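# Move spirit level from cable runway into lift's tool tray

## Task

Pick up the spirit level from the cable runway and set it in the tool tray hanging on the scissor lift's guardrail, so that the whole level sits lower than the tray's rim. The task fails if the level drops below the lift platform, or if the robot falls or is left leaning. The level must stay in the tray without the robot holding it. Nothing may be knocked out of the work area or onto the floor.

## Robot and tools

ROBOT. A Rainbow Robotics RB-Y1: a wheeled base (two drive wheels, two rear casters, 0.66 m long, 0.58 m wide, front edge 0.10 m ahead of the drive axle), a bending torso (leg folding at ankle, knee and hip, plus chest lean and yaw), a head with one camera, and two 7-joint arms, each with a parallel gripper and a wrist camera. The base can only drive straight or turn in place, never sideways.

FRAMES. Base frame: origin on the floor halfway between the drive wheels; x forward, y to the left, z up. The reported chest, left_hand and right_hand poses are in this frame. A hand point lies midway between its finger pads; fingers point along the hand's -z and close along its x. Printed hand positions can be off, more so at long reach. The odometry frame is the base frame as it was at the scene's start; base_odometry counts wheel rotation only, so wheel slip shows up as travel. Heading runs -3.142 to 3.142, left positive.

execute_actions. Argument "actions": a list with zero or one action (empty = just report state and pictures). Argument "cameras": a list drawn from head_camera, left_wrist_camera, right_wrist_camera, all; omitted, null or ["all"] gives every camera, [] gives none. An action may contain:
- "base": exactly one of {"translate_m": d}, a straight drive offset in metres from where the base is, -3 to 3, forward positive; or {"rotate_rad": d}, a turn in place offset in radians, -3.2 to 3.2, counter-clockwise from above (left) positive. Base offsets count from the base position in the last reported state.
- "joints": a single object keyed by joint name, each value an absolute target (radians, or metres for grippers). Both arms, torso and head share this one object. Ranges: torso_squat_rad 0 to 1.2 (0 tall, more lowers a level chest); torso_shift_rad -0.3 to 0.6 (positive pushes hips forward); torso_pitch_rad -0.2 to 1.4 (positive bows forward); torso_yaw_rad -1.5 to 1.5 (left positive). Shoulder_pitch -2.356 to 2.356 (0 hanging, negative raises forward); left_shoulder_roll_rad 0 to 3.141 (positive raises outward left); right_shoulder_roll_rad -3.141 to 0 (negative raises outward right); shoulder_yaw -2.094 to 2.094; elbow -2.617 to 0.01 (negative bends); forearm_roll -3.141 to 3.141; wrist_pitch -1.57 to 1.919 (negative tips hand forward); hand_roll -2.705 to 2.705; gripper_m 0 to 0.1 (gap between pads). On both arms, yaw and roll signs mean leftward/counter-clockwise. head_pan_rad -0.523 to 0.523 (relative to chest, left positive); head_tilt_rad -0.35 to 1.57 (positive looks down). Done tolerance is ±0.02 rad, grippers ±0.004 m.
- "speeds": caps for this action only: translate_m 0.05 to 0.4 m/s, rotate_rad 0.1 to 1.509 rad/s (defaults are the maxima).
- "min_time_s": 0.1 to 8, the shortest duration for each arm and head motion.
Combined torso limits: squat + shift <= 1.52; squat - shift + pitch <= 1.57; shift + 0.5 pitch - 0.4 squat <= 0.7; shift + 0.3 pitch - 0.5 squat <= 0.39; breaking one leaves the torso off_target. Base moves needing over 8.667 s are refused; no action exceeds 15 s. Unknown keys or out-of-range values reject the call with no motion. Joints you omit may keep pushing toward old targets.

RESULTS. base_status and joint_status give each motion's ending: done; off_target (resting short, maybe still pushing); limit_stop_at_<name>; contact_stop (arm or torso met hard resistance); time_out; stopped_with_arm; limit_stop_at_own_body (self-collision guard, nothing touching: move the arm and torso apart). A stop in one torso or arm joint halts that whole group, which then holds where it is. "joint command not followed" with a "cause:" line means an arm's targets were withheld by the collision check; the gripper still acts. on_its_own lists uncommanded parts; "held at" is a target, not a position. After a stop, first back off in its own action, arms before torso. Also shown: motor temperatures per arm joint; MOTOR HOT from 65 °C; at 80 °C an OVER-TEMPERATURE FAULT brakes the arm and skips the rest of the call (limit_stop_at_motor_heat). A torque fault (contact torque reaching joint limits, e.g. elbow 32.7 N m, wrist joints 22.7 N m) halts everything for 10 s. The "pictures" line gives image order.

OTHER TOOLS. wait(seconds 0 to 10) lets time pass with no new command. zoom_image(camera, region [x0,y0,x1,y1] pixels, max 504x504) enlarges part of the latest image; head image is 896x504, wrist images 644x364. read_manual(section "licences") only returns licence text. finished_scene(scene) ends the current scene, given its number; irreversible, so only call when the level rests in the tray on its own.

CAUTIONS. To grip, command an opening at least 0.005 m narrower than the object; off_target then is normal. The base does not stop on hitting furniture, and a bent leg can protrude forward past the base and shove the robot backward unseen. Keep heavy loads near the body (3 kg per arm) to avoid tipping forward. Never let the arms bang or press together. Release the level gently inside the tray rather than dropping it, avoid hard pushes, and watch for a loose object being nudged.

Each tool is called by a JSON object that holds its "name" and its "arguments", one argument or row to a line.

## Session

{"name": "execute_actions", "arguments": {
  "actions": []
}}

Scene clock: 0.00 s.
Motor temperatures (°C, as the motors report them): left_arm=[35 29 31 32 44 38 40] | right_arm=[34 35 35 36 36 35 40]
base_odometry: x=+0.000 y=+0.000 heading=+0.000 (m, m, rad; odometry frame)
base_status: not commanded
joint_positions: torso_squat_rad=+0.350 torso_shift_rad=+0.001 torso_pitch_rad=+0.001 torso_yaw_rad=+0.000 left_shoulder_pitch_rad=+0.035 left_shoulder_roll_rad=+0.021 left_shoulder_yaw_rad=+0.012 left_elbow_rad=-0.155 left_forearm_roll_rad=+0.021 left_wrist_pitch_rad=-0.021 left_hand_roll_rad=-0.046 left_gripper_m=+0.101 right_shoulder_pitch_rad=+0.006 right_shoulder_roll_rad=+0.002 right_shoulder_yaw_rad=+0.021 right_elbow_rad=-0.156 right_forearm_roll_rad=+0.031 right_wrist_pitch_rad=-0.024 right_hand_roll_rad=-0.029 right_gripper_m=+0.101 head_pan_rad=+0.000 head_tilt_rad=+0.399
joint_status: not commanded
chest: x=-0.2274 y=+0.0005 z=+1.2476 quat_wxyz=(+1.000, -0.001, +0.000, +0.000) (m; base frame)
left_hand: x=-0.1724 y=+0.2375 z=+0.5646 quat_wxyz=(+0.997, +0.012, -0.071, -0.002) (m; base frame)
right_hand: x=-0.1504 y=-0.2173 z=+0.5669 quat_wxyz=(+0.996, +0.001, -0.087, +0.010) (m; base frame)
pictures: head_camera, left_wrist_camera, right_wrist_camera
camera_calibration (this result's frames):
head_camera: T_world_to_cam=[[0.0328562, -0.998828, -0.0355368, 0.0618343], [-0.375018, 0.0206376, -0.926788, 1.32767], [0.926435, 0.0437776, -0.373901, 0.671293], [0, 0, 0, 1]] pos_world=[-0.126039, 0.00497417, 1.48367]
left_wrist_camera: T_world_to_cam=[[0.989555, 0.0457543, 0.136702, 0.0797269], [-0.0539351, -0.761909, 0.645434, -0.165076], [0.133686, -0.646066, -0.751483, 0.682289], [0, 0, 0, 1]] pos_world=[-0.17901, 0.311383, 0.608376]
right_wrist_camera: T_world_to_cam=[[-0.977896, -0.0706145, -0.196806, -0.0542551], [-0.182671, 0.746504, 0.639815, -0.198723], [0.101736, 0.661624, -0.742902, 0.664005], [0, 0, 0, 1]] pos_world=[-0.15691, -0.294805, 0.609759]
Images, in order (width x height): head_camera 896x504, left_wrist_camera 644x364, right_wrist_camera 644x364.

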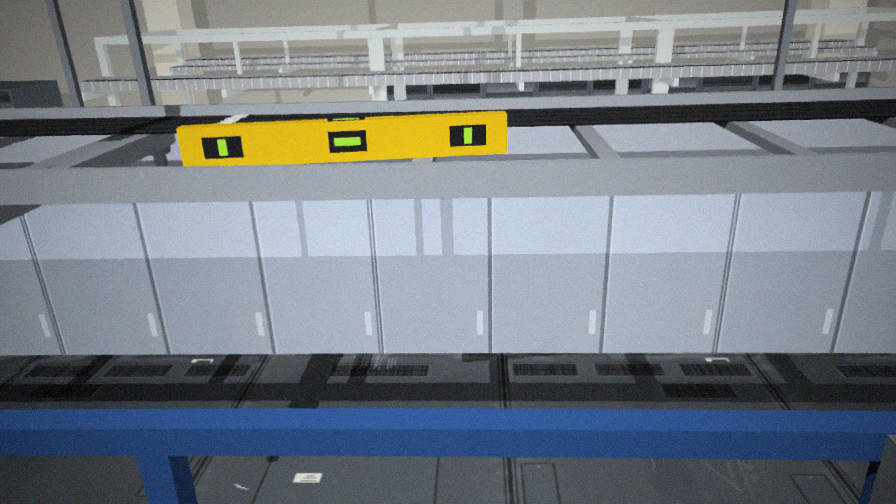

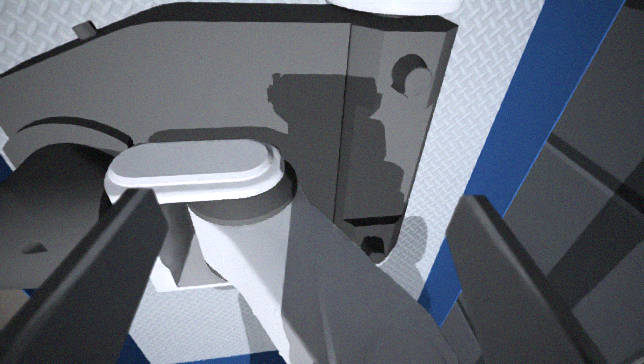

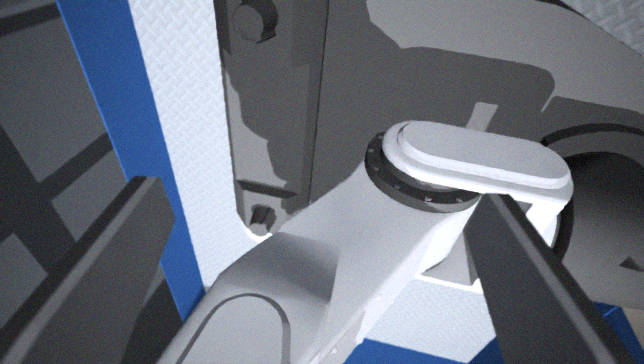

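{"name": "zoom_image", "arguments": {
  "camera": "head_camera",
  "region": [160, 95, 360, 215]
}}

{"name": "zoom_image", "arguments": {
  "camera": "head_camera",
  "region": [320, 95, 520, 215]
}}

{"name": "zoom_image", "arguments": {
  "camera": "head_camera",
  "region": [736, 384, 896, 504]
}}

Region (160, 95, 360, 215) of head_camera's 896x504 image, scaled by 2.520, with more detail than that image has; it fills the top 302 rows of this view, and the rest is white.

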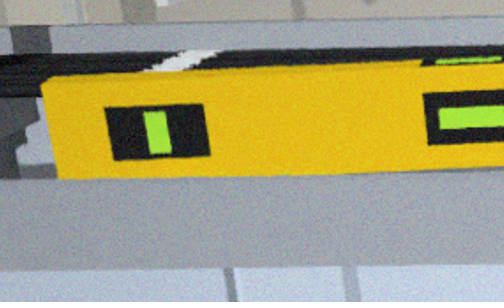

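Region (320, 95, 520, 215) of head_camera's 896x504 image, scaled by 2.520, with more detail than that image has; it fills the top 302 rows of this view, and the rest is white.

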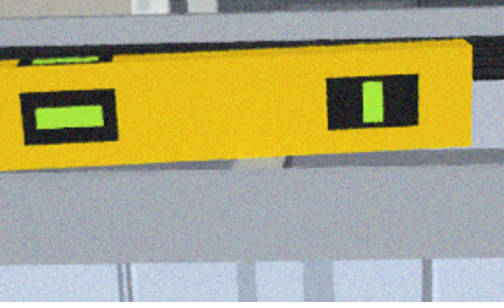

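Region (736, 384, 896, 504) of head_camera's 896x504 image, scaled by 3.150, with more detail than that image has; it fills the top 378 rows of this view, and the rest is white.

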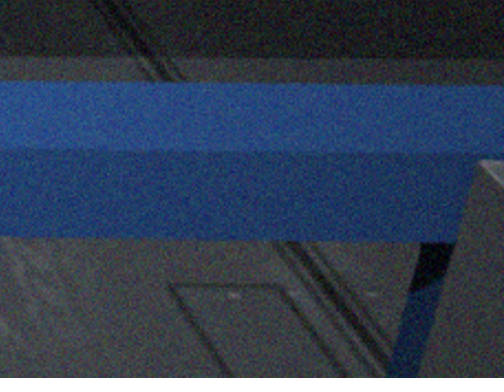

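{"name": "zoom_image", "arguments": {
  "camera": "left_wrist_camera",
  "region": [0, 230, 320, 364]
}}

{"name": "zoom_image", "arguments": {
  "camera": "right_wrist_camera",
  "region": [324, 230, 644, 364]
}}

{"name": "zoom_image", "arguments": {
  "camera": "head_camera",
  "region": [0, 384, 240, 504]
}}

Region (0, 230, 320, 364) of left_wrist_camera's 644x364 image, scaled by 1.575, with more detail than that image has; it fills the top 211 rows of this view, and the rest is white.

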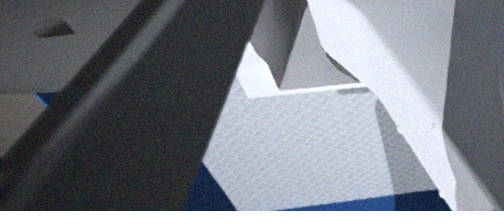

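Region (324, 230, 644, 364) of right_wrist_camera's 644x364 image, scaled by 1.575, with more detail than that image has; it fills the top 211 rows of this view, and the rest is white.

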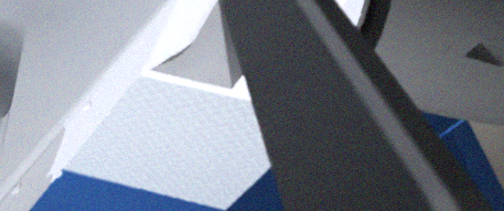

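Region (0, 384, 240, 504) of head_camera's 896x504 image, scaled by 2.100, with more detail than that image has.

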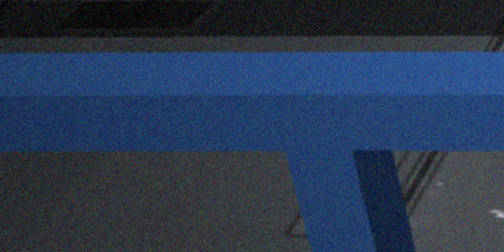

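{"name": "execute_actions", "arguments": {
  "actions": [
    {"base": {"translate_m": 0.18}, "joints": {"torso_squat_rad": 0.0, "torso_yaw_rad": -0.3, "head_pan_rad": -0.52, "head_tilt_rad": 0.75, "left_shoulder_roll_rad": 0.25, "right_shoulder_pitch_rad": 0.418, "right_shoulder_roll_rad": -2.905, "right_shoulder_yaw_rad": -0.317, "right_elbow_rad": -1.067, "right_forearm_roll_rad": -2.678, "right_wrist_pitch_rad": 1.616, "right_hand_roll_rad": -0.874}, "min_time_s": 3.2}
  ]
}}

Scene clock: 100.37 s.
Motor temperatures (°C, as the motors report them): left_arm=[35 30 31 32 44 38 40] | right_arm=[34 35 35 36 36 35 40]
base_odometry: x=+0.180 y=+0.000 heading=+0.000 (m, m, rad; odometry frame)
base_status: done
joint_positions: torso_squat_rad=+0.000 torso_shift_rad=+0.001 torso_pitch_rad=+0.001 torso_yaw_rad=-0.300 left_shoulder_pitch_rad=+0.034 left_shoulder_roll_rad=+0.250 left_shoulder_yaw_rad=+0.012 left_elbow_rad=-0.155 left_forearm_roll_rad=+0.021 left_wrist_pitch_rad=-0.021 left_hand_roll_rad=-0.046 left_gripper_m=+0.101 right_shoulder_pitch_rad=+0.418 right_shoulder_roll_rad=-2.905 right_shoulder_yaw_rad=-0.317 right_elbow_rad=-1.067 right_forearm_roll_rad=-2.678 right_wrist_pitch_rad=+1.616 right_hand_roll_rad=-0.874 right_gripper_m=+0.101 head_pan_rad=-0.520 head_tilt_rad=+0.750
joint_status: all done
chest: x=-0.2273 y=+0.0006 z=+1.2899 quat_wxyz=(+0.989, -0.001, +0.000, -0.149) (m; base frame)
left_hand: x=-0.0550 y=+0.3754 z=+0.6304 quat_wxyz=(+0.976, +0.114, -0.087, -0.161) (m; base frame)
right_hand: x=+0.0579 y=-0.4283 z=+1.4575 quat_wxyz=(+0.830, -0.056, -0.083, -0.549) (m; base frame)
pictures: head_camera, left_wrist_camera, right_wrist_camera
camera_calibration (this result's frames):
head_camera: T_world_to_cam=[[-0.71771, -0.694929, -0.0443299, -0.0829676], [-0.442083, 0.503911, -0.742048, 1.08037], [0.538009, -0.512978, -0.668879, 1.04455], [0, 0, 0, 1]] pos_world=[-0.143914, -0.0662325, 1.49668]
left_wrist_camera: T_world_to_cam=[[0.947811, -0.286223, 0.140466, 0.0681581], [-0.318531, -0.830911, 0.456208, 0.0344863], [-0.0138627, -0.477142, -0.878717, 0.813779], [0, 0, 0, 1]] pos_world=[-0.0423349, 0.436451, 0.689775]
right_wrist_camera: T_world_to_cam=[[-0.426543, 0.876738, -0.222244, 0.72068], [0.620513, 0.462431, 0.633341, -0.731826], [0.658047, 0.132242, -0.741273, 1.18274], [0, 0, 0, 1]] pos_world=[-0.0167899, -0.449837, 1.5004]
Images, in order (width x height): head_camera 896x504, left_wrist_camera 644x364, right_wrist_camera 644x364.

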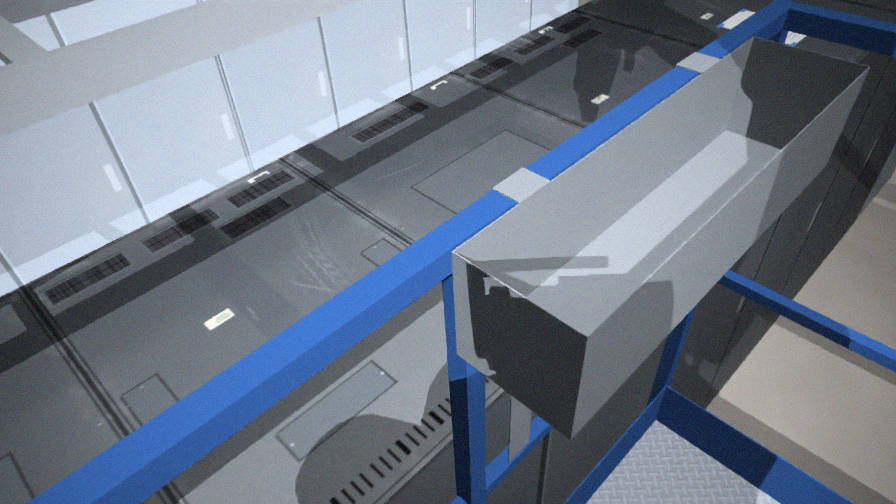

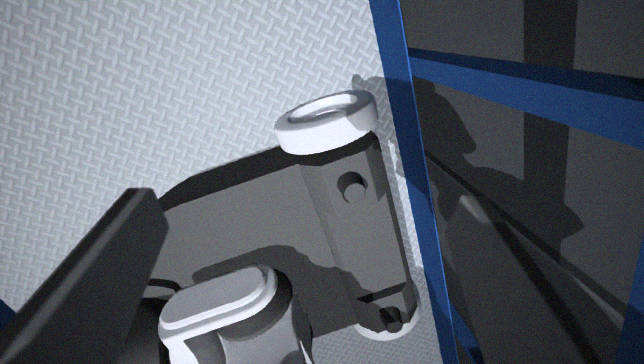

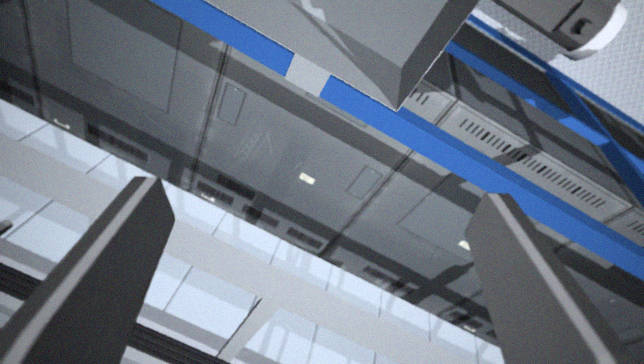

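{"name": "execute_actions", "arguments": {
  "actions": [
    {"joints": {"torso_yaw_rad": 1.0, "torso_shift_rad": 0.28, "head_tilt_rad": 0.3}}
  ]
}}

Scene clock: 116.67 s.
Motor temperatures (°C, as the motors report them): left_arm=[35 30 31 32 44 38 40] | right_arm=[34 35 35 37 36 35 40]
base_odometry: x=+0.180 y=+0.000 heading=+0.000 (m, m, rad; odometry frame)
base_status: not commanded
joint_positions: torso_squat_rad=+0.000 torso_shift_rad=+0.280 torso_pitch_rad=+0.001 torso_yaw_rad=+1.000 left_shoulder_pitch_rad=+0.035 left_shoulder_roll_rad=+0.250 left_shoulder_yaw_rad=+0.012 left_elbow_rad=-0.155 left_forearm_roll_rad=+0.021 left_wrist_pitch_rad=-0.021 left_hand_roll_rad=-0.046 left_gripper_m=+0.101 right_shoulder_pitch_rad=+0.418 right_shoulder_roll_rad=-2.905 right_shoulder_yaw_rad=-0.317 right_elbow_rad=-1.067 right_forearm_roll_rad=-2.678 right_wrist_pitch_rad=+1.616 right_hand_roll_rad=-0.874 right_gripper_m=+0.101 head_pan_rad=-0.520 head_tilt_rad=+0.300
joint_status: all done
chest: x=-0.0343 y=+0.0006 z=+1.2627 quat_wxyz=(+0.878, +0.000, +0.001, +0.479) (m; base frame)
left_hand: x=-0.3505 y=+0.2668 z=+0.6037 quat_wxyz=(+0.875, +0.144, +0.000, +0.462) (m; base frame)
right_hand: x=+0.4556 y=+0.1607 z=+1.4293 quat_wxyz=(+0.993, +0.006, -0.099, +0.065) (m; base frame)
pictures: head_camera, left_wrist_camera, right_wrist_camera
camera_calibration (this result's frames):
head_camera: T_world_to_cam=[[0.49354, -0.869112, -0.0326113, 0.0783369], [-0.259977, -0.111643, -0.959139, 1.46232], [0.829958, 0.481852, -0.28105, 0.360138], [0, 0, 0, 1]] pos_world=[0.0426078, 0.0578084, 1.50634]
left_wrist_camera: T_world_to_cam=[[0.529602, 0.836709, 0.139429, -0.124676], [0.716263, -0.529171, 0.454912, 0.145344], [0.45441, -0.141054, -0.879554, 0.80939], [0, 0, 0, 1]] pos_world=[-0.405871, 0.295397, 0.663167]
right_wrist_camera: T_world_to_cam=[[-0.959345, -0.176408, -0.220311, 0.77689], [-0.278258, 0.72176, 0.633746, -0.865832], [0.0472139, 0.669285, -0.741504, 1.01455], [0, 0, 0, 1]] pos_world=[0.45648, 0.0829471, 1.47217]
Images, in order (width x height): head_camera 896x504, left_wrist_camera 644x364, right_wrist_camera 644x364.

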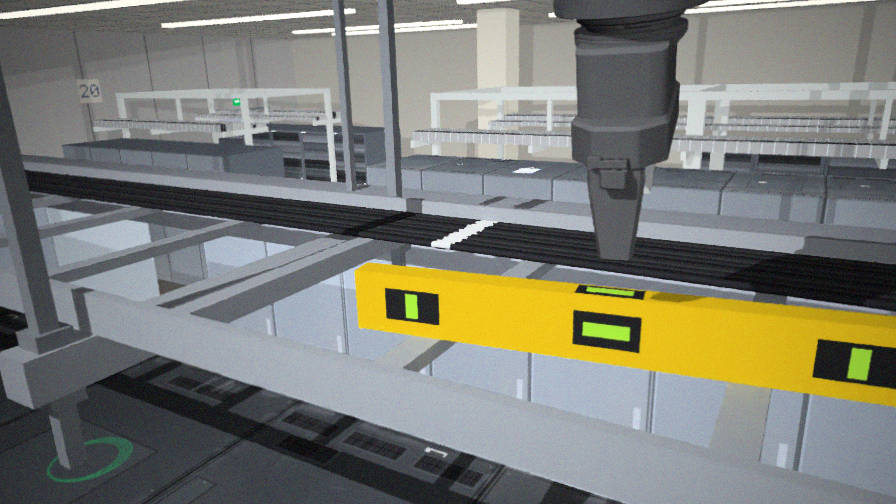

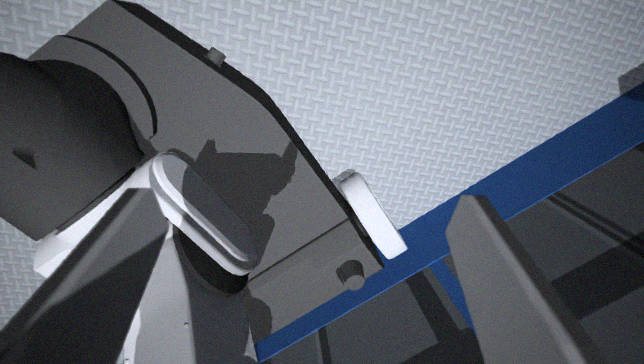

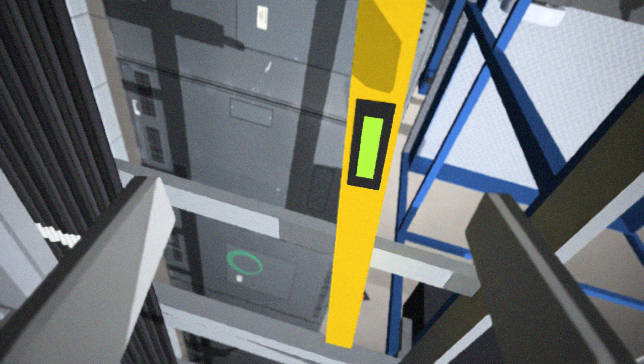

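{"name": "execute_actions", "arguments": {
  "actions": [
    {"joints": {"right_shoulder_pitch_rad": 0.488, "right_shoulder_roll_rad": -2.882, "right_shoulder_yaw_rad": -0.248, "right_elbow_rad": -1.2655, "right_forearm_roll_rad": -2.802, "right_wrist_pitch_rad": 1.439, "right_hand_roll_rad": -0.845, "right_gripper_m": 0.07}, "min_time_s": 0.9}
  ],
  "cameras": ["head_camera", "right_wrist_camera"]
}}

Scene clock: 137.73 s.
Motor temperatures (°C, as the motors report them): left_arm=[35 30 31 32 44 38 40] | right_arm=[34 35 35 37 36 35 40]
base_odometry: x=+0.180 y=+0.000 heading=+0.000 (m, m, rad; odometry frame)
base_status: not commanded
joint_positions: torso_squat_rad=+0.000 torso_shift_rad=+0.280 torso_pitch_rad=+0.001 torso_yaw_rad=+1.000 left_shoulder_pitch_rad=+0.035 left_shoulder_roll_rad=+0.250 left_shoulder_yaw_rad=+0.012 left_elbow_rad=-0.155 left_forearm_roll_rad=+0.021 left_wrist_pitch_rad=-0.021 left_hand_roll_rad=-0.046 left_gripper_m=+0.101 right_shoulder_pitch_rad=+0.488 right_shoulder_roll_rad=-2.882 right_shoulder_yaw_rad=-0.248 right_elbow_rad=-1.265 right_forearm_roll_rad=-2.802 right_wrist_pitch_rad=+1.439 right_hand_roll_rad=-0.845 right_gripper_m=+0.070 head_pan_rad=-0.520 head_tilt_rad=+0.300
joint_status: all done
chest: x=-0.0343 y=+0.0006 z=+1.2627 quat_wxyz=(+0.878, +0.000, +0.001, +0.479) (m; base frame)
left_hand: x=-0.3505 y=+0.2669 z=+0.6036 quat_wxyz=(+0.875, +0.144, +0.000, +0.462) (m; base frame)
right_hand: x=+0.4502 y=+0.1648 z=+1.3464 quat_wxyz=(+0.997, +0.001, -0.025, +0.073) (m; base frame)
pictures: head_camera, right_wrist_camera
camera_calibration (this result's frames):
head_camera: T_world_to_cam=[[0.493543, -0.869112, -0.0325662, 0.0783001], [-0.259887, -0.111641, -0.959164, 1.46234], [0.829985, 0.481852, -0.28097, 0.360072], [0, 0, 0, 1]] pos_world=[0.0425446, 0.057808, 1.50635]
right_wrist_camera: T_world_to_cam=[[-0.978229, -0.194311, -0.0728801, 0.567096], [-0.193945, 0.731002, 0.654233, -0.884836], [-0.0738494, 0.654125, -0.752773, 1.02272], [0, 0, 0, 1]] pos_world=[0.458668, 0.0880241, 1.3901]
Images, in order (width x height): head_camera 896x504, right_wrist_camera 644x364.

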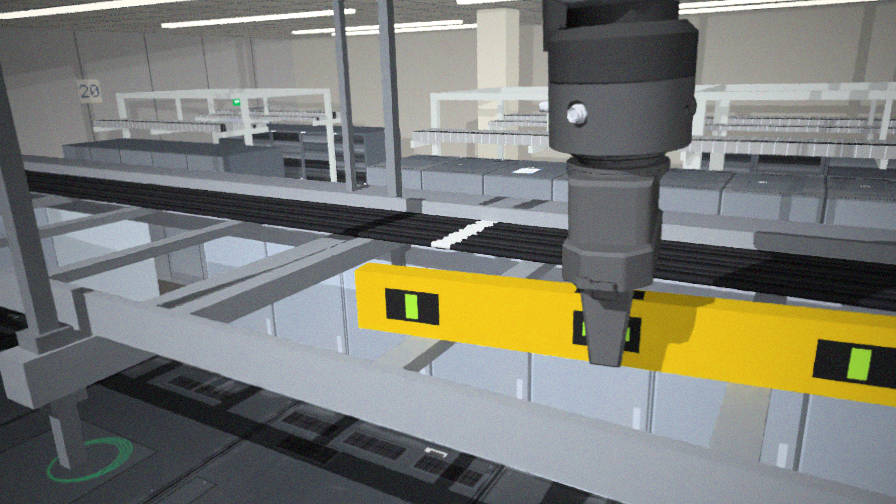

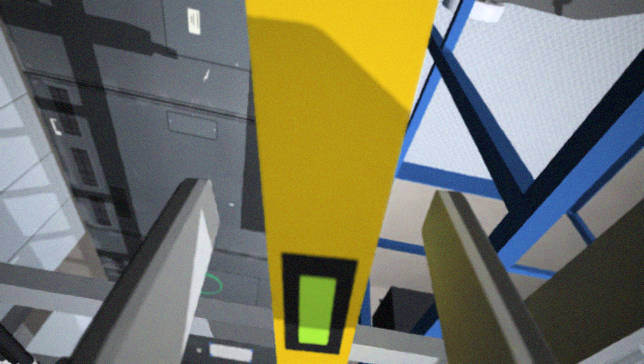

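{"name": "execute_actions", "arguments": {
  "actions": [
    {"joints": {"right_gripper_m": 0.008}}
  ],
  "cameras": ["head_camera", "right_wrist_camera"]
}}

Scene clock: 141.63 s.
Motor temperatures (°C, as the motors report them): left_arm=[35 30 31 32 44 38 40] | right_arm=[34 35 35 37 36 35 40]
base_odometry: x=+0.180 y=+0.000 heading=+0.000 (m, m, rad; odometry frame)
base_status: not commanded
joint_positions: torso_squat_rad=+0.000 torso_shift_rad=+0.280 torso_pitch_rad=+0.001 torso_yaw_rad=+1.000 left_shoulder_pitch_rad=+0.035 left_shoulder_roll_rad=+0.250 left_shoulder_yaw_rad=+0.012 left_elbow_rad=-0.155 left_forearm_roll_rad=+0.021 left_wrist_pitch_rad=-0.021 left_hand_roll_rad=-0.046 left_gripper_m=+0.101 right_shoulder_pitch_rad=+0.488 right_shoulder_roll_rad=-2.882 right_shoulder_yaw_rad=-0.248 right_elbow_rad=-1.265 right_forearm_roll_rad=-2.802 right_wrist_pitch_rad=+1.439 right_hand_roll_rad=-0.845 right_gripper_m=+0.022 head_pan_rad=-0.520 head_tilt_rad=+0.300
joint_status: right_gripper_m off_target (ended at +0.022, target +0.008)
chest: x=-0.0343 y=+0.0006 z=+1.2627 quat_wxyz=(+0.878, +0.000, +0.001, +0.479) (m; base frame)
left_hand: x=-0.3505 y=+0.2669 z=+0.6036 quat_wxyz=(+0.875, +0.144, +0.000, +0.462) (m; base frame)
right_hand: x=+0.4502 y=+0.1648 z=+1.3464 quat_wxyz=(+0.997, +0.001, -0.025, +0.073) (m; base frame)
pictures: head_camera, right_wrist_camera
camera_calibration (this result's frames):
head_camera: T_world_to_cam=[[0.493543, -0.869112, -0.0325635, 0.0782994], [-0.259881, -0.111641, -0.959165, 1.46235], [0.829986, 0.481852, -0.280965, 0.360071], [0, 0, 0, 1]] pos_world=[0.0425377, 0.0578079, 1.50635]
right_wrist_camera: T_world_to_cam=[[-0.978229, -0.194314, -0.0728689, 0.567072], [-0.193939, 0.730997, 0.654241, -0.884851], [-0.0738612, 0.654129, -0.752768, 1.02272], [0, 0, 0, 1]] pos_world=[0.458659, 0.0880246, 1.3901]
Images, in order (width x height): head_camera 896x504, right_wrist_camera 644x364.

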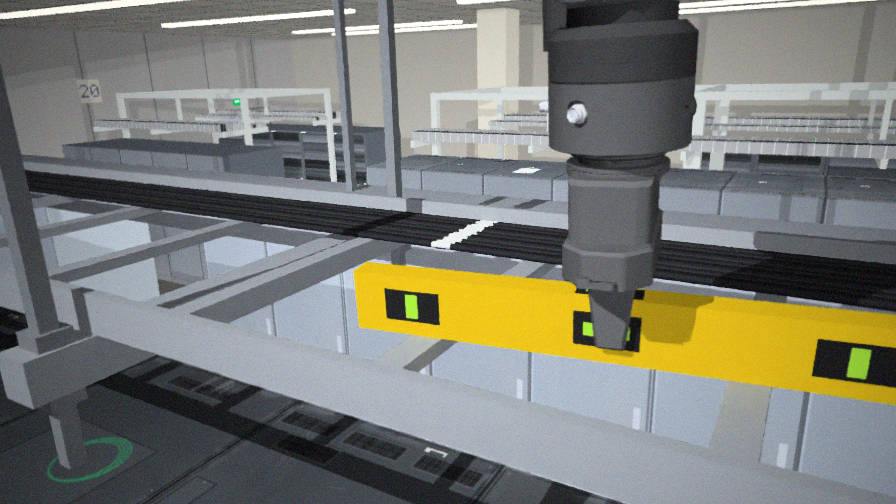

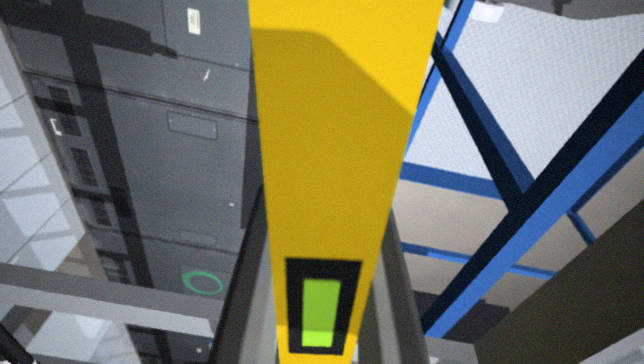

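{"name": "execute_actions", "arguments": {
  "actions": [
    {"joints": {"right_shoulder_pitch_rad": 0.418, "right_shoulder_roll_rad": -2.905, "right_shoulder_yaw_rad": -0.317, "right_elbow_rad": -1.067, "right_forearm_roll_rad": -2.678, "right_wrist_pitch_rad": 1.616, "right_hand_roll_rad": -0.874, "torso_shift_rad": 0.22}, "min_time_s": 0.8}
  ],
  "cameras": ["head_camera", "right_wrist_camera"]
}}

Scene clock: 174.23 s.
Motor temperatures (°C, as the motors report them): left_arm=[35 30 31 32 44 38 40] | right_arm=[34 35 35 37 36 35 40]
base_odometry: x=+0.180 y=+0.000 heading=+0.000 (m, m, rad; odometry frame)
base_status: not commanded
joint_positions: torso_squat_rad=+0.000 torso_shift_rad=+0.220 torso_pitch_rad=+0.001 torso_yaw_rad=+1.000 left_shoulder_pitch_rad=+0.035 left_shoulder_roll_rad=+0.250 left_shoulder_yaw_rad=+0.012 left_elbow_rad=-0.155 left_forearm_roll_rad=+0.021 left_wrist_pitch_rad=-0.021 left_hand_roll_rad=-0.046 left_gripper_m=+0.101 right_shoulder_pitch_rad=+0.418 right_shoulder_roll_rad=-2.905 right_shoulder_yaw_rad=-0.317 right_elbow_rad=-1.067 right_forearm_roll_rad=-2.678 right_wrist_pitch_rad=+1.616 right_hand_roll_rad=-0.874 right_gripper_m=+0.022 head_pan_rad=-0.520 head_tilt_rad=+0.300
joint_status: all done
chest: x=-0.0751 y=+0.0006 z=+1.2731 quat_wxyz=(+0.878, +0.000, +0.001, +0.479) (m; base frame)
left_hand: x=-0.3912 y=+0.2669 z=+0.6140 quat_wxyz=(+0.875, +0.144, +0.000, +0.462) (m; base frame)
right_hand: x=+0.4148 y=+0.1606 z=+1.4397 quat_wxyz=(+0.993, +0.006, -0.099, +0.064) (m; base frame)
pictures: head_camera, right_wrist_camera
camera_calibration (this result's frames):
head_camera: T_world_to_cam=[[0.493549, -0.869112, -0.0324698, 0.0986443], [-0.25969, -0.111636, -0.959218, 1.4618], [0.830042, 0.481853, -0.280797, 0.396621], [0, 0, 0, 1]] pos_world=[0.00171731, 0.0578096, 1.51676]
right_wrist_camera: T_world_to_cam=[[-0.959431, -0.176191, -0.220112, 0.739731], [-0.277957, 0.721918, 0.633699, -0.883787], [0.0472509, 0.669172, -0.741604, 1.0244], [0, 0, 0, 1]] pos_world=[0.415662, 0.0828588, 1.48257]
Images, in order (width x height): head_camera 896x504, right_wrist_camera 644x364.

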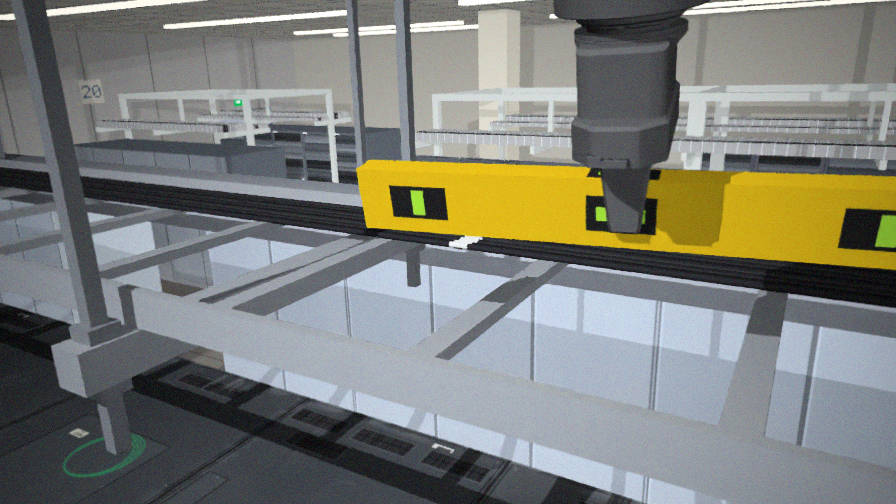

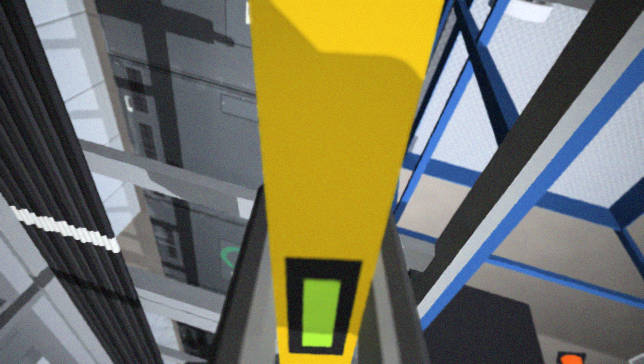

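{"name": "execute_actions", "arguments": {
  "actions": [
    {"joints": {"torso_yaw_rad": 0.2, "torso_shift_rad": 0.0, "right_shoulder_pitch_rad": 0.201, "right_shoulder_roll_rad": -2.848, "right_shoulder_yaw_rad": 0.290, "right_elbow_rad": -1.061, "right_forearm_roll_rad": -2.937, "right_wrist_pitch_rad": 1.727, "right_hand_roll_rad": 0.195}, "min_time_s": 1.9}
  ],
  "cameras": ["head_camera", "right_wrist_camera"]
}}

Scene clock: 180.53 s.
Motor temperatures (°C, as the motors report them): left_arm=[35 30 31 32 44 38 40] | right_arm=[34 35 35 37 36 35 40]
base_odometry: x=+0.180 y=+0.000 heading=+0.000 (m, m, rad; odometry frame)
base_status: not commanded
joint_positions: torso_squat_rad=+0.000 torso_shift_rad=+0.000 torso_pitch_rad=+0.001 torso_yaw_rad=+0.200 left_shoulder_pitch_rad=+0.035 left_shoulder_roll_rad=+0.250 left_shoulder_yaw_rad=+0.012 left_elbow_rad=-0.155 left_forearm_roll_rad=+0.021 left_wrist_pitch_rad=-0.021 left_hand_roll_rad=-0.046 left_gripper_m=+0.101 right_shoulder_pitch_rad=+0.201 right_shoulder_roll_rad=-2.848 right_shoulder_yaw_rad=+0.290 right_elbow_rad=-1.061 right_forearm_roll_rad=-2.937 right_wrist_pitch_rad=+1.727 right_hand_roll_rad=+0.195 right_gripper_m=+0.022 head_pan_rad=-0.520 head_tilt_rad=+0.300
joint_status: all done
chest: x=-0.2278 y=+0.0005 z=+1.2899 quat_wxyz=(+0.995, -0.001, +0.000, +0.100) (m; base frame)
left_hand: x=-0.2566 y=+0.4124 z=+0.6305 quat_wxyz=(+0.986, +0.132, -0.056, +0.085) (m; base frame)
right_hand: x=+0.1550 y=-0.3625 z=+1.4814 quat_wxyz=(+0.999, -0.002, -0.040, -0.035) (m; base frame)
pictures: head_camera, right_wrist_camera
camera_calibration (this result's frames):
head_camera: T_world_to_cam=[[-0.279648, -0.95957, -0.0319811, -0.00219043], [-0.260387, 0.107862, -0.95946, 1.43834], [0.924119, -0.259983, -0.280023, 0.549004], [0, 0, 0, 1]] pos_world=[-0.133432, -0.0145124, 1.5337]
right_wrist_camera: T_world_to_cam=[[-0.994434, 0.0190743, -0.103616, 0.311087], [-0.0533073, 0.757206, 0.650997, -0.652426], [0.0908762, 0.652897, -0.751975, 1.42035], [0, 0, 0, 1]] pos_world=[0.145501, -0.439254, 1.52503]
Images, in order (width x height): head_camera 896x504, right_wrist_camera 644x364.

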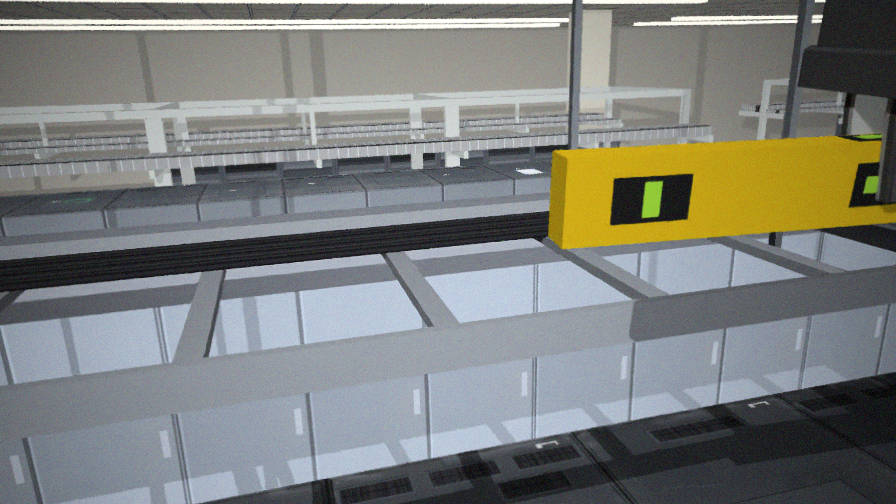

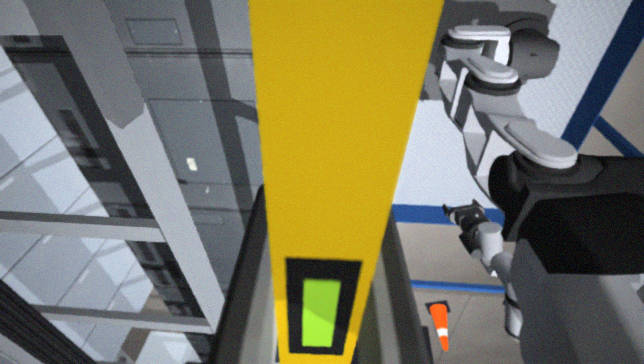

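{"name": "execute_actions", "arguments": {
  "actions": [
    {"joints": {"torso_squat_rad": 0.3, "head_tilt_rad": 0.85, "right_shoulder_pitch_rad": 0.364, "right_shoulder_roll_rad": -2.246, "right_shoulder_yaw_rad": 0.632, "right_elbow_rad": -1.163, "right_forearm_roll_rad": -2.708, "right_wrist_pitch_rad": 1.160, "right_hand_roll_rad": 0.706}, "min_time_s": 1.5}
  ],
  "cameras": ["head_camera", "right_wrist_camera"]
}}

Scene clock: 187.10 s.
Motor temperatures (°C, as the motors report them): left_arm=[35 30 31 32 44 38 40] | right_arm=[34 35 35 37 36 35 40]
base_odometry: x=+0.180 y=+0.000 heading=+0.000 (m, m, rad; odometry frame)
base_status: not commanded
joint_positions: torso_squat_rad=+0.300 torso_shift_rad=+0.000 torso_pitch_rad=+0.001 torso_yaw_rad=+0.200 left_shoulder_pitch_rad=+0.035 left_shoulder_roll_rad=+0.250 left_shoulder_yaw_rad=+0.012 left_elbow_rad=-0.155 left_forearm_roll_rad=+0.021 left_wrist_pitch_rad=-0.021 left_hand_roll_rad=-0.046 left_gripper_m=+0.101 right_shoulder_pitch_rad=+0.364 right_shoulder_roll_rad=-2.246 right_shoulder_yaw_rad=+0.632 right_elbow_rad=-1.163 right_forearm_roll_rad=-2.708 right_wrist_pitch_rad=+1.160 right_hand_roll_rad=+0.706 right_gripper_m=+0.022 head_pan_rad=-0.520 head_tilt_rad=+0.850
joint_status: all done
chest: x=-0.2278 y=+0.0005 z=+1.2587 quat_wxyz=(+0.995, +0.000, +0.000, +0.100) (m; base frame)
left_hand: x=-0.2566 y=+0.4124 z=+0.5993 quat_wxyz=(+0.986, +0.132, -0.056, +0.085) (m; base frame)
right_hand: x=+0.0856 y=-0.6045 z=+1.1775 quat_wxyz=(+1.000, +0.000, +0.000, -0.008) (m; base frame)
pictures: head_camera, right_wrist_camera
camera_calibration (this result's frames):
head_camera: T_world_to_cam=[[-0.301207, -0.95244, -0.0461711, 0.0129832], [-0.696966, 0.252942, -0.671014, 0.896861], [0.650779, -0.169934, -0.740006, 1.15441], [0, 0, 0, 1]] pos_world=[-0.122272, -0.0183148, 1.45667]
right_wrist_camera: T_world_to_cam=[[-0.999108, -0.0352357, -0.0232676, 0.0882239], [-0.0418399, 0.751892, 0.657957, -0.287431], [-0.00568885, 0.658344, -0.752696, 1.36856], [0, 0, 0, 1]] pos_world=[0.0839046, -0.681757, 1.22128]
Images, in order (width x height): head_camera 896x504, right_wrist_camera 644x364.

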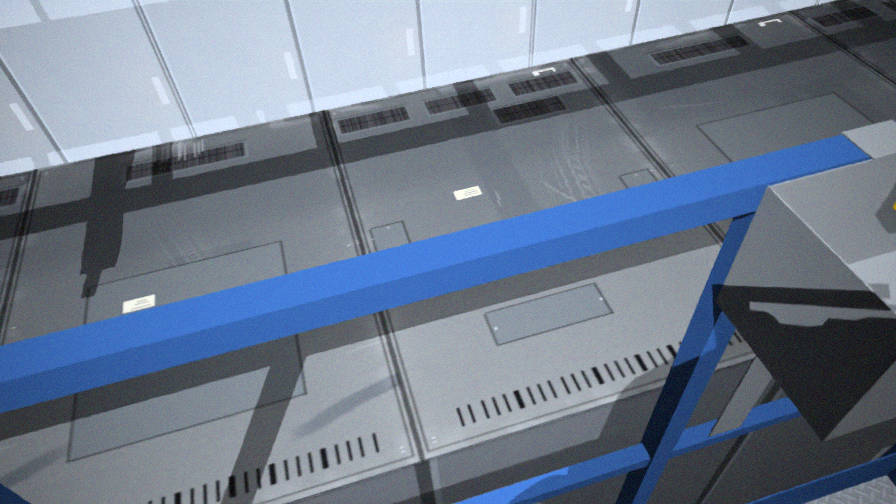

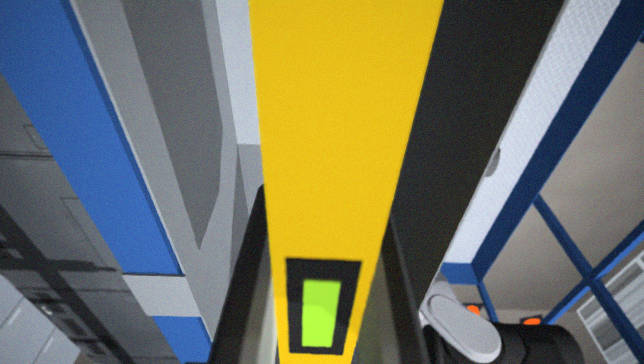

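{"name": "zoom_image", "arguments": {
  "camera": "right_wrist_camera",
  "region": [40, 0, 290, 250]
}}

{"name": "zoom_image", "arguments": {
  "camera": "right_wrist_camera",
  "region": [370, 0, 620, 250]
}}

Region (40, 0, 290, 250) of right_wrist_camera's 644x364 image, scaled by 2.016, with more detail than that image has.

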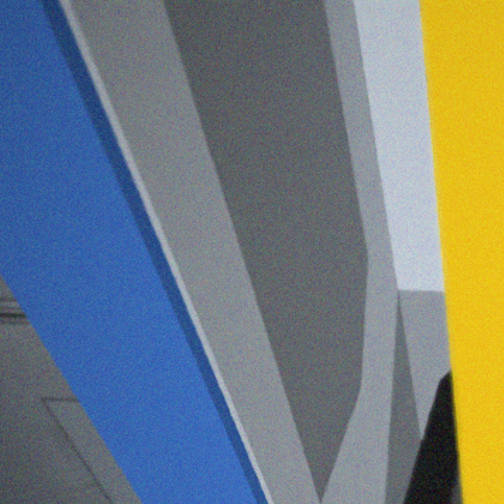

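Region (370, 0, 620, 250) of right_wrist_camera's 644x364 image, scaled by 2.016, with more detail than that image has.

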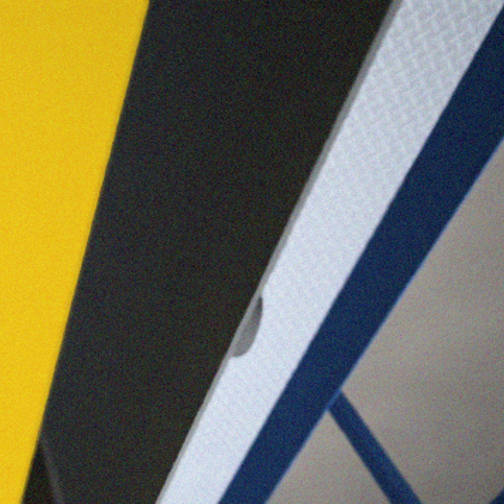

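{"name": "execute_actions", "arguments": {
  "actions": [
    {"joints": {"torso_yaw_rad": 0.207, "torso_squat_rad": 0.74}}
  ]
}}

Scene clock: 203.10 s.
Motor temperatures (°C, as the motors report them): left_arm=[35 30 31 32 44 38 40] | right_arm=[34 35 35 37 36 35 40]
base_odometry: x=+0.180 y=+0.000 heading=+0.000 (m, m, rad; odometry frame)
base_status: not commanded
joint_positions: torso_squat_rad=+0.740 torso_shift_rad=+0.000 torso_pitch_rad=+0.001 torso_yaw_rad=+0.207 left_shoulder_pitch_rad=+0.035 left_shoulder_roll_rad=+0.250 left_shoulder_yaw_rad=+0.012 left_elbow_rad=-0.155 left_forearm_roll_rad=+0.021 left_wrist_pitch_rad=-0.021 left_hand_roll_rad=-0.046 left_gripper_m=+0.101 right_shoulder_pitch_rad=+0.364 right_shoulder_roll_rad=-2.246 right_shoulder_yaw_rad=+0.632 right_elbow_rad=-1.163 right_forearm_roll_rad=-2.708 right_wrist_pitch_rad=+1.160 right_hand_roll_rad=+0.706 right_gripper_m=+0.022 head_pan_rad=-0.520 head_tilt_rad=+0.850
joint_status: all done
chest: x=-0.2278 y=+0.0005 z=+1.1069 quat_wxyz=(+0.995, +0.000, +0.000, +0.103) (m; base frame)
left_hand: x=-0.2595 y=+0.4122 z=+0.4475 quat_wxyz=(+0.986, +0.132, -0.056, +0.089) (m; base frame)
right_hand: x=+0.0898 y=-0.6024 z=+1.0257 quat_wxyz=(+1.000, +0.000, +0.000, -0.004) (m; base frame)
pictures: head_camera, left_wrist_camera, right_wrist_camera
camera_calibration (this result's frames):
head_camera: T_world_to_cam=[[-0.29458, -0.95451, -0.0461811, 0.00745518], [-0.698711, 0.2481, -0.671006, 0.794595], [0.65194, -0.165398, -0.740012, 1.04234], [0, 0, 0, 1]] pos_world=[-0.122152, -0.0176232, 1.30486]
left_wrist_camera: T_world_to_cam=[[0.967662, 0.209802, 0.140052, 0.0990654], [0.125141, -0.881333, 0.455623, 0.21953], [0.219023, -0.423363, -0.879086, 0.706258], [0, 0, 0, 1]] pos_world=[-0.27802, 0.471698, 0.506964]
right_wrist_camera: T_world_to_cam=[[-0.998838, -0.0421949, -0.0232763, 0.0847499], [-0.0470822, 0.751567, 0.657974, -0.188734], [-0.0102694, 0.658305, -0.752681, 1.25326], [0, 0, 0, 1]] pos_world=[0.0886358, -0.679608, 1.06946]
Images, in order (width x height): head_camera 896x504, left_wrist_camera 644x364, right_wrist_camera 644x364.

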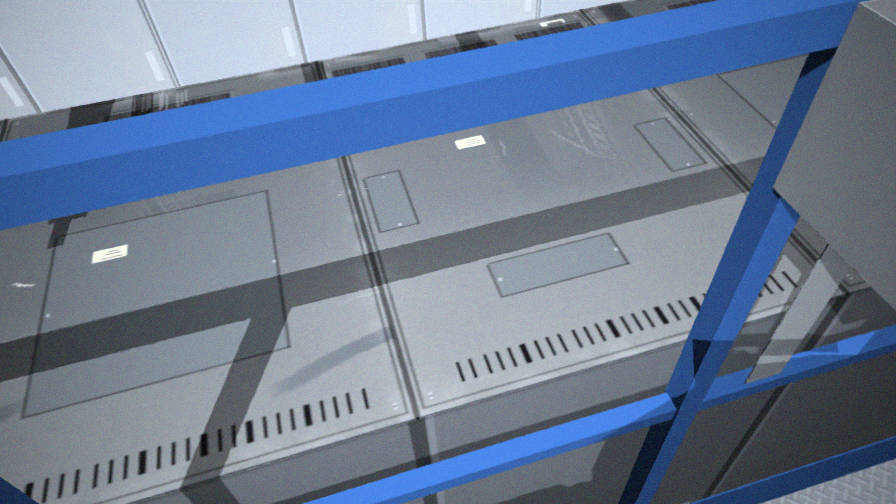

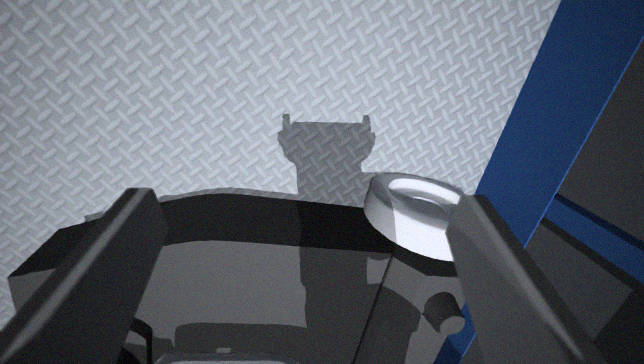

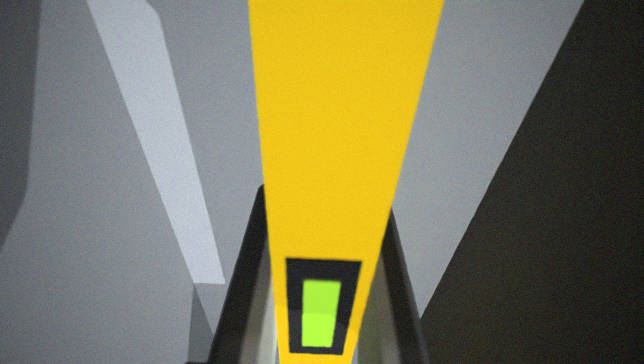

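{"name": "execute_actions", "arguments": {
  "actions": [
    {"joints": {"torso_squat_rad": 0.774}}
  ],
  "cameras": ["right_wrist_camera"]
}}

{"name": "execute_actions", "arguments": {
  "actions": [
    {"joints": {"right_gripper_m": 0.045}}
  ],
  "cameras": ["right_wrist_camera"]
}}

Scene clock: 211.67 s.
Motor temperatures (°C, as the motors report them): left_arm=[35 30 31 32 44 38 40] | right_arm=[34 35 35 37 36 35 40]
base_odometry: x=+0.180 y=+0.000 heading=+0.000 (m, m, rad; odometry frame)
base_status: not commanded
joint_positions: torso_squat_rad=+0.774 torso_shift_rad=+0.000 torso_pitch_rad=+0.001 torso_yaw_rad=+0.207 left_shoulder_pitch_rad=+0.035 left_shoulder_roll_rad=+0.250 left_shoulder_yaw_rad=+0.012 left_elbow_rad=-0.155 left_forearm_roll_rad=+0.021 left_wrist_pitch_rad=-0.021 left_hand_roll_rad=-0.046 left_gripper_m=+0.101 right_shoulder_pitch_rad=+0.364 right_shoulder_roll_rad=-2.246 right_shoulder_yaw_rad=+0.632 right_elbow_rad=-1.163 right_forearm_roll_rad=-2.708 right_wrist_pitch_rad=+1.160 right_hand_roll_rad=+0.706 right_gripper_m=+0.022 head_pan_rad=-0.520 head_tilt_rad=+0.850
joint_status: all done
chest: x=-0.2278 y=+0.0005 z=+1.0905 quat_wxyz=(+0.995, +0.000, +0.000, +0.103) (m; base frame)
left_hand: x=-0.2595 y=+0.4122 z=+0.4312 quat_wxyz=(+0.986, +0.132, -0.056, +0.089) (m; base frame)
right_hand: x=+0.0898 y=-0.6024 z=+1.0093 quat_wxyz=(+1.000, +0.000, +0.000, -0.004) (m; base frame)
pictures: right_wrist_camera
camera_calibration (this result's frames):
right_wrist_camera: T_world_to_cam=[[-0.998838, -0.0422044, -0.0232655, 0.0843495], [-0.0470821, 0.751555, 0.657988, -0.178001], [-0.0102847, 0.658319, -0.752669, 1.24095], [0, 0, 0, 1]] pos_world=[0.0886337, -0.679606, 1.05311]
Images, in order (width x height): right_wrist_camera 644x364.

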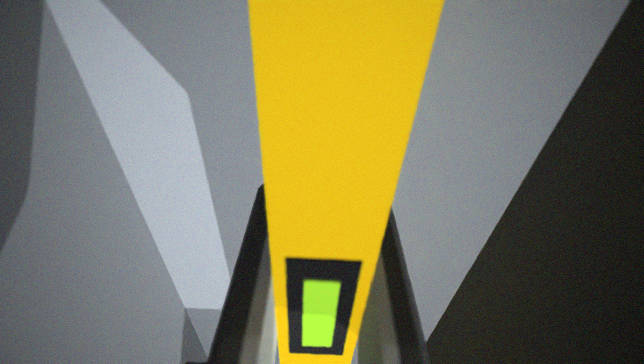

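Scene clock: 212.53 s.
Motor temperatures (°C, as the motors report them): left_arm=[35 30 31 32 44 38 40] | right_arm=[34 35 35 37 36 35 40]
base_odometry: x=+0.180 y=+0.000 heading=+0.000 (m, m, rad; odometry frame)
base_status: not commanded
joint_positions: torso_squat_rad=+0.774 torso_shift_rad=+0.000 torso_pitch_rad=+0.001 torso_yaw_rad=+0.207 left_shoulder_pitch_rad=+0.035 left_shoulder_roll_rad=+0.250 left_shoulder_yaw_rad=+0.012 left_elbow_rad=-0.155 left_forearm_roll_rad=+0.021 left_wrist_pitch_rad=-0.021 left_hand_roll_rad=-0.046 left_gripper_m=+0.101 right_shoulder_pitch_rad=+0.364 right_shoulder_roll_rad=-2.246 right_shoulder_yaw_rad=+0.632 right_elbow_rad=-1.163 right_forearm_roll_rad=-2.708 right_wrist_pitch_rad=+1.160 right_hand_roll_rad=+0.706 right_gripper_m=+0.045 head_pan_rad=-0.520 head_tilt_rad=+0.850
joint_status: all done
chest: x=-0.2278 y=+0.0005 z=+1.0905 quat_wxyz=(+0.995, +0.000, +0.000, +0.103) (m; base frame)
left_hand: x=-0.2595 y=+0.4122 z=+0.4312 quat_wxyz=(+0.986, +0.132, -0.056, +0.089) (m; base frame)
right_hand: x=+0.0898 y=-0.6024 z=+1.0093 quat_wxyz=(+1.000, +0.000, +0.000, -0.004) (m; base frame)
pictures: right_wrist_camera
camera_calibration (this result's frames):
right_wrist_camera: T_world_to_cam=[[-0.998838, -0.0422067, -0.0232639, 0.0843466], [-0.0470828, 0.751561, 0.657981, -0.177994], [-0.010287, 0.658312, -0.752675, 1.24096], [0, 0, 0, 1]] pos_world=[0.0886339, -0.679605, 1.05312]
Images, in order (width x height): right_wrist_camera 644x364.

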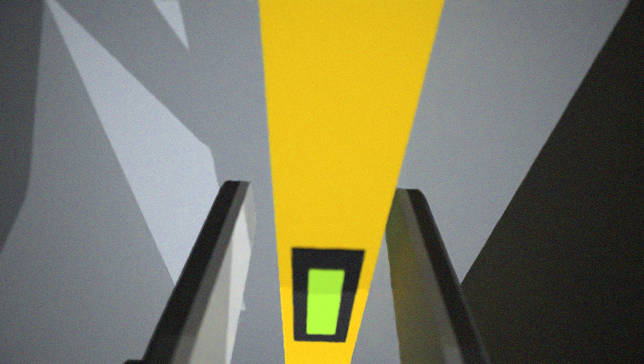

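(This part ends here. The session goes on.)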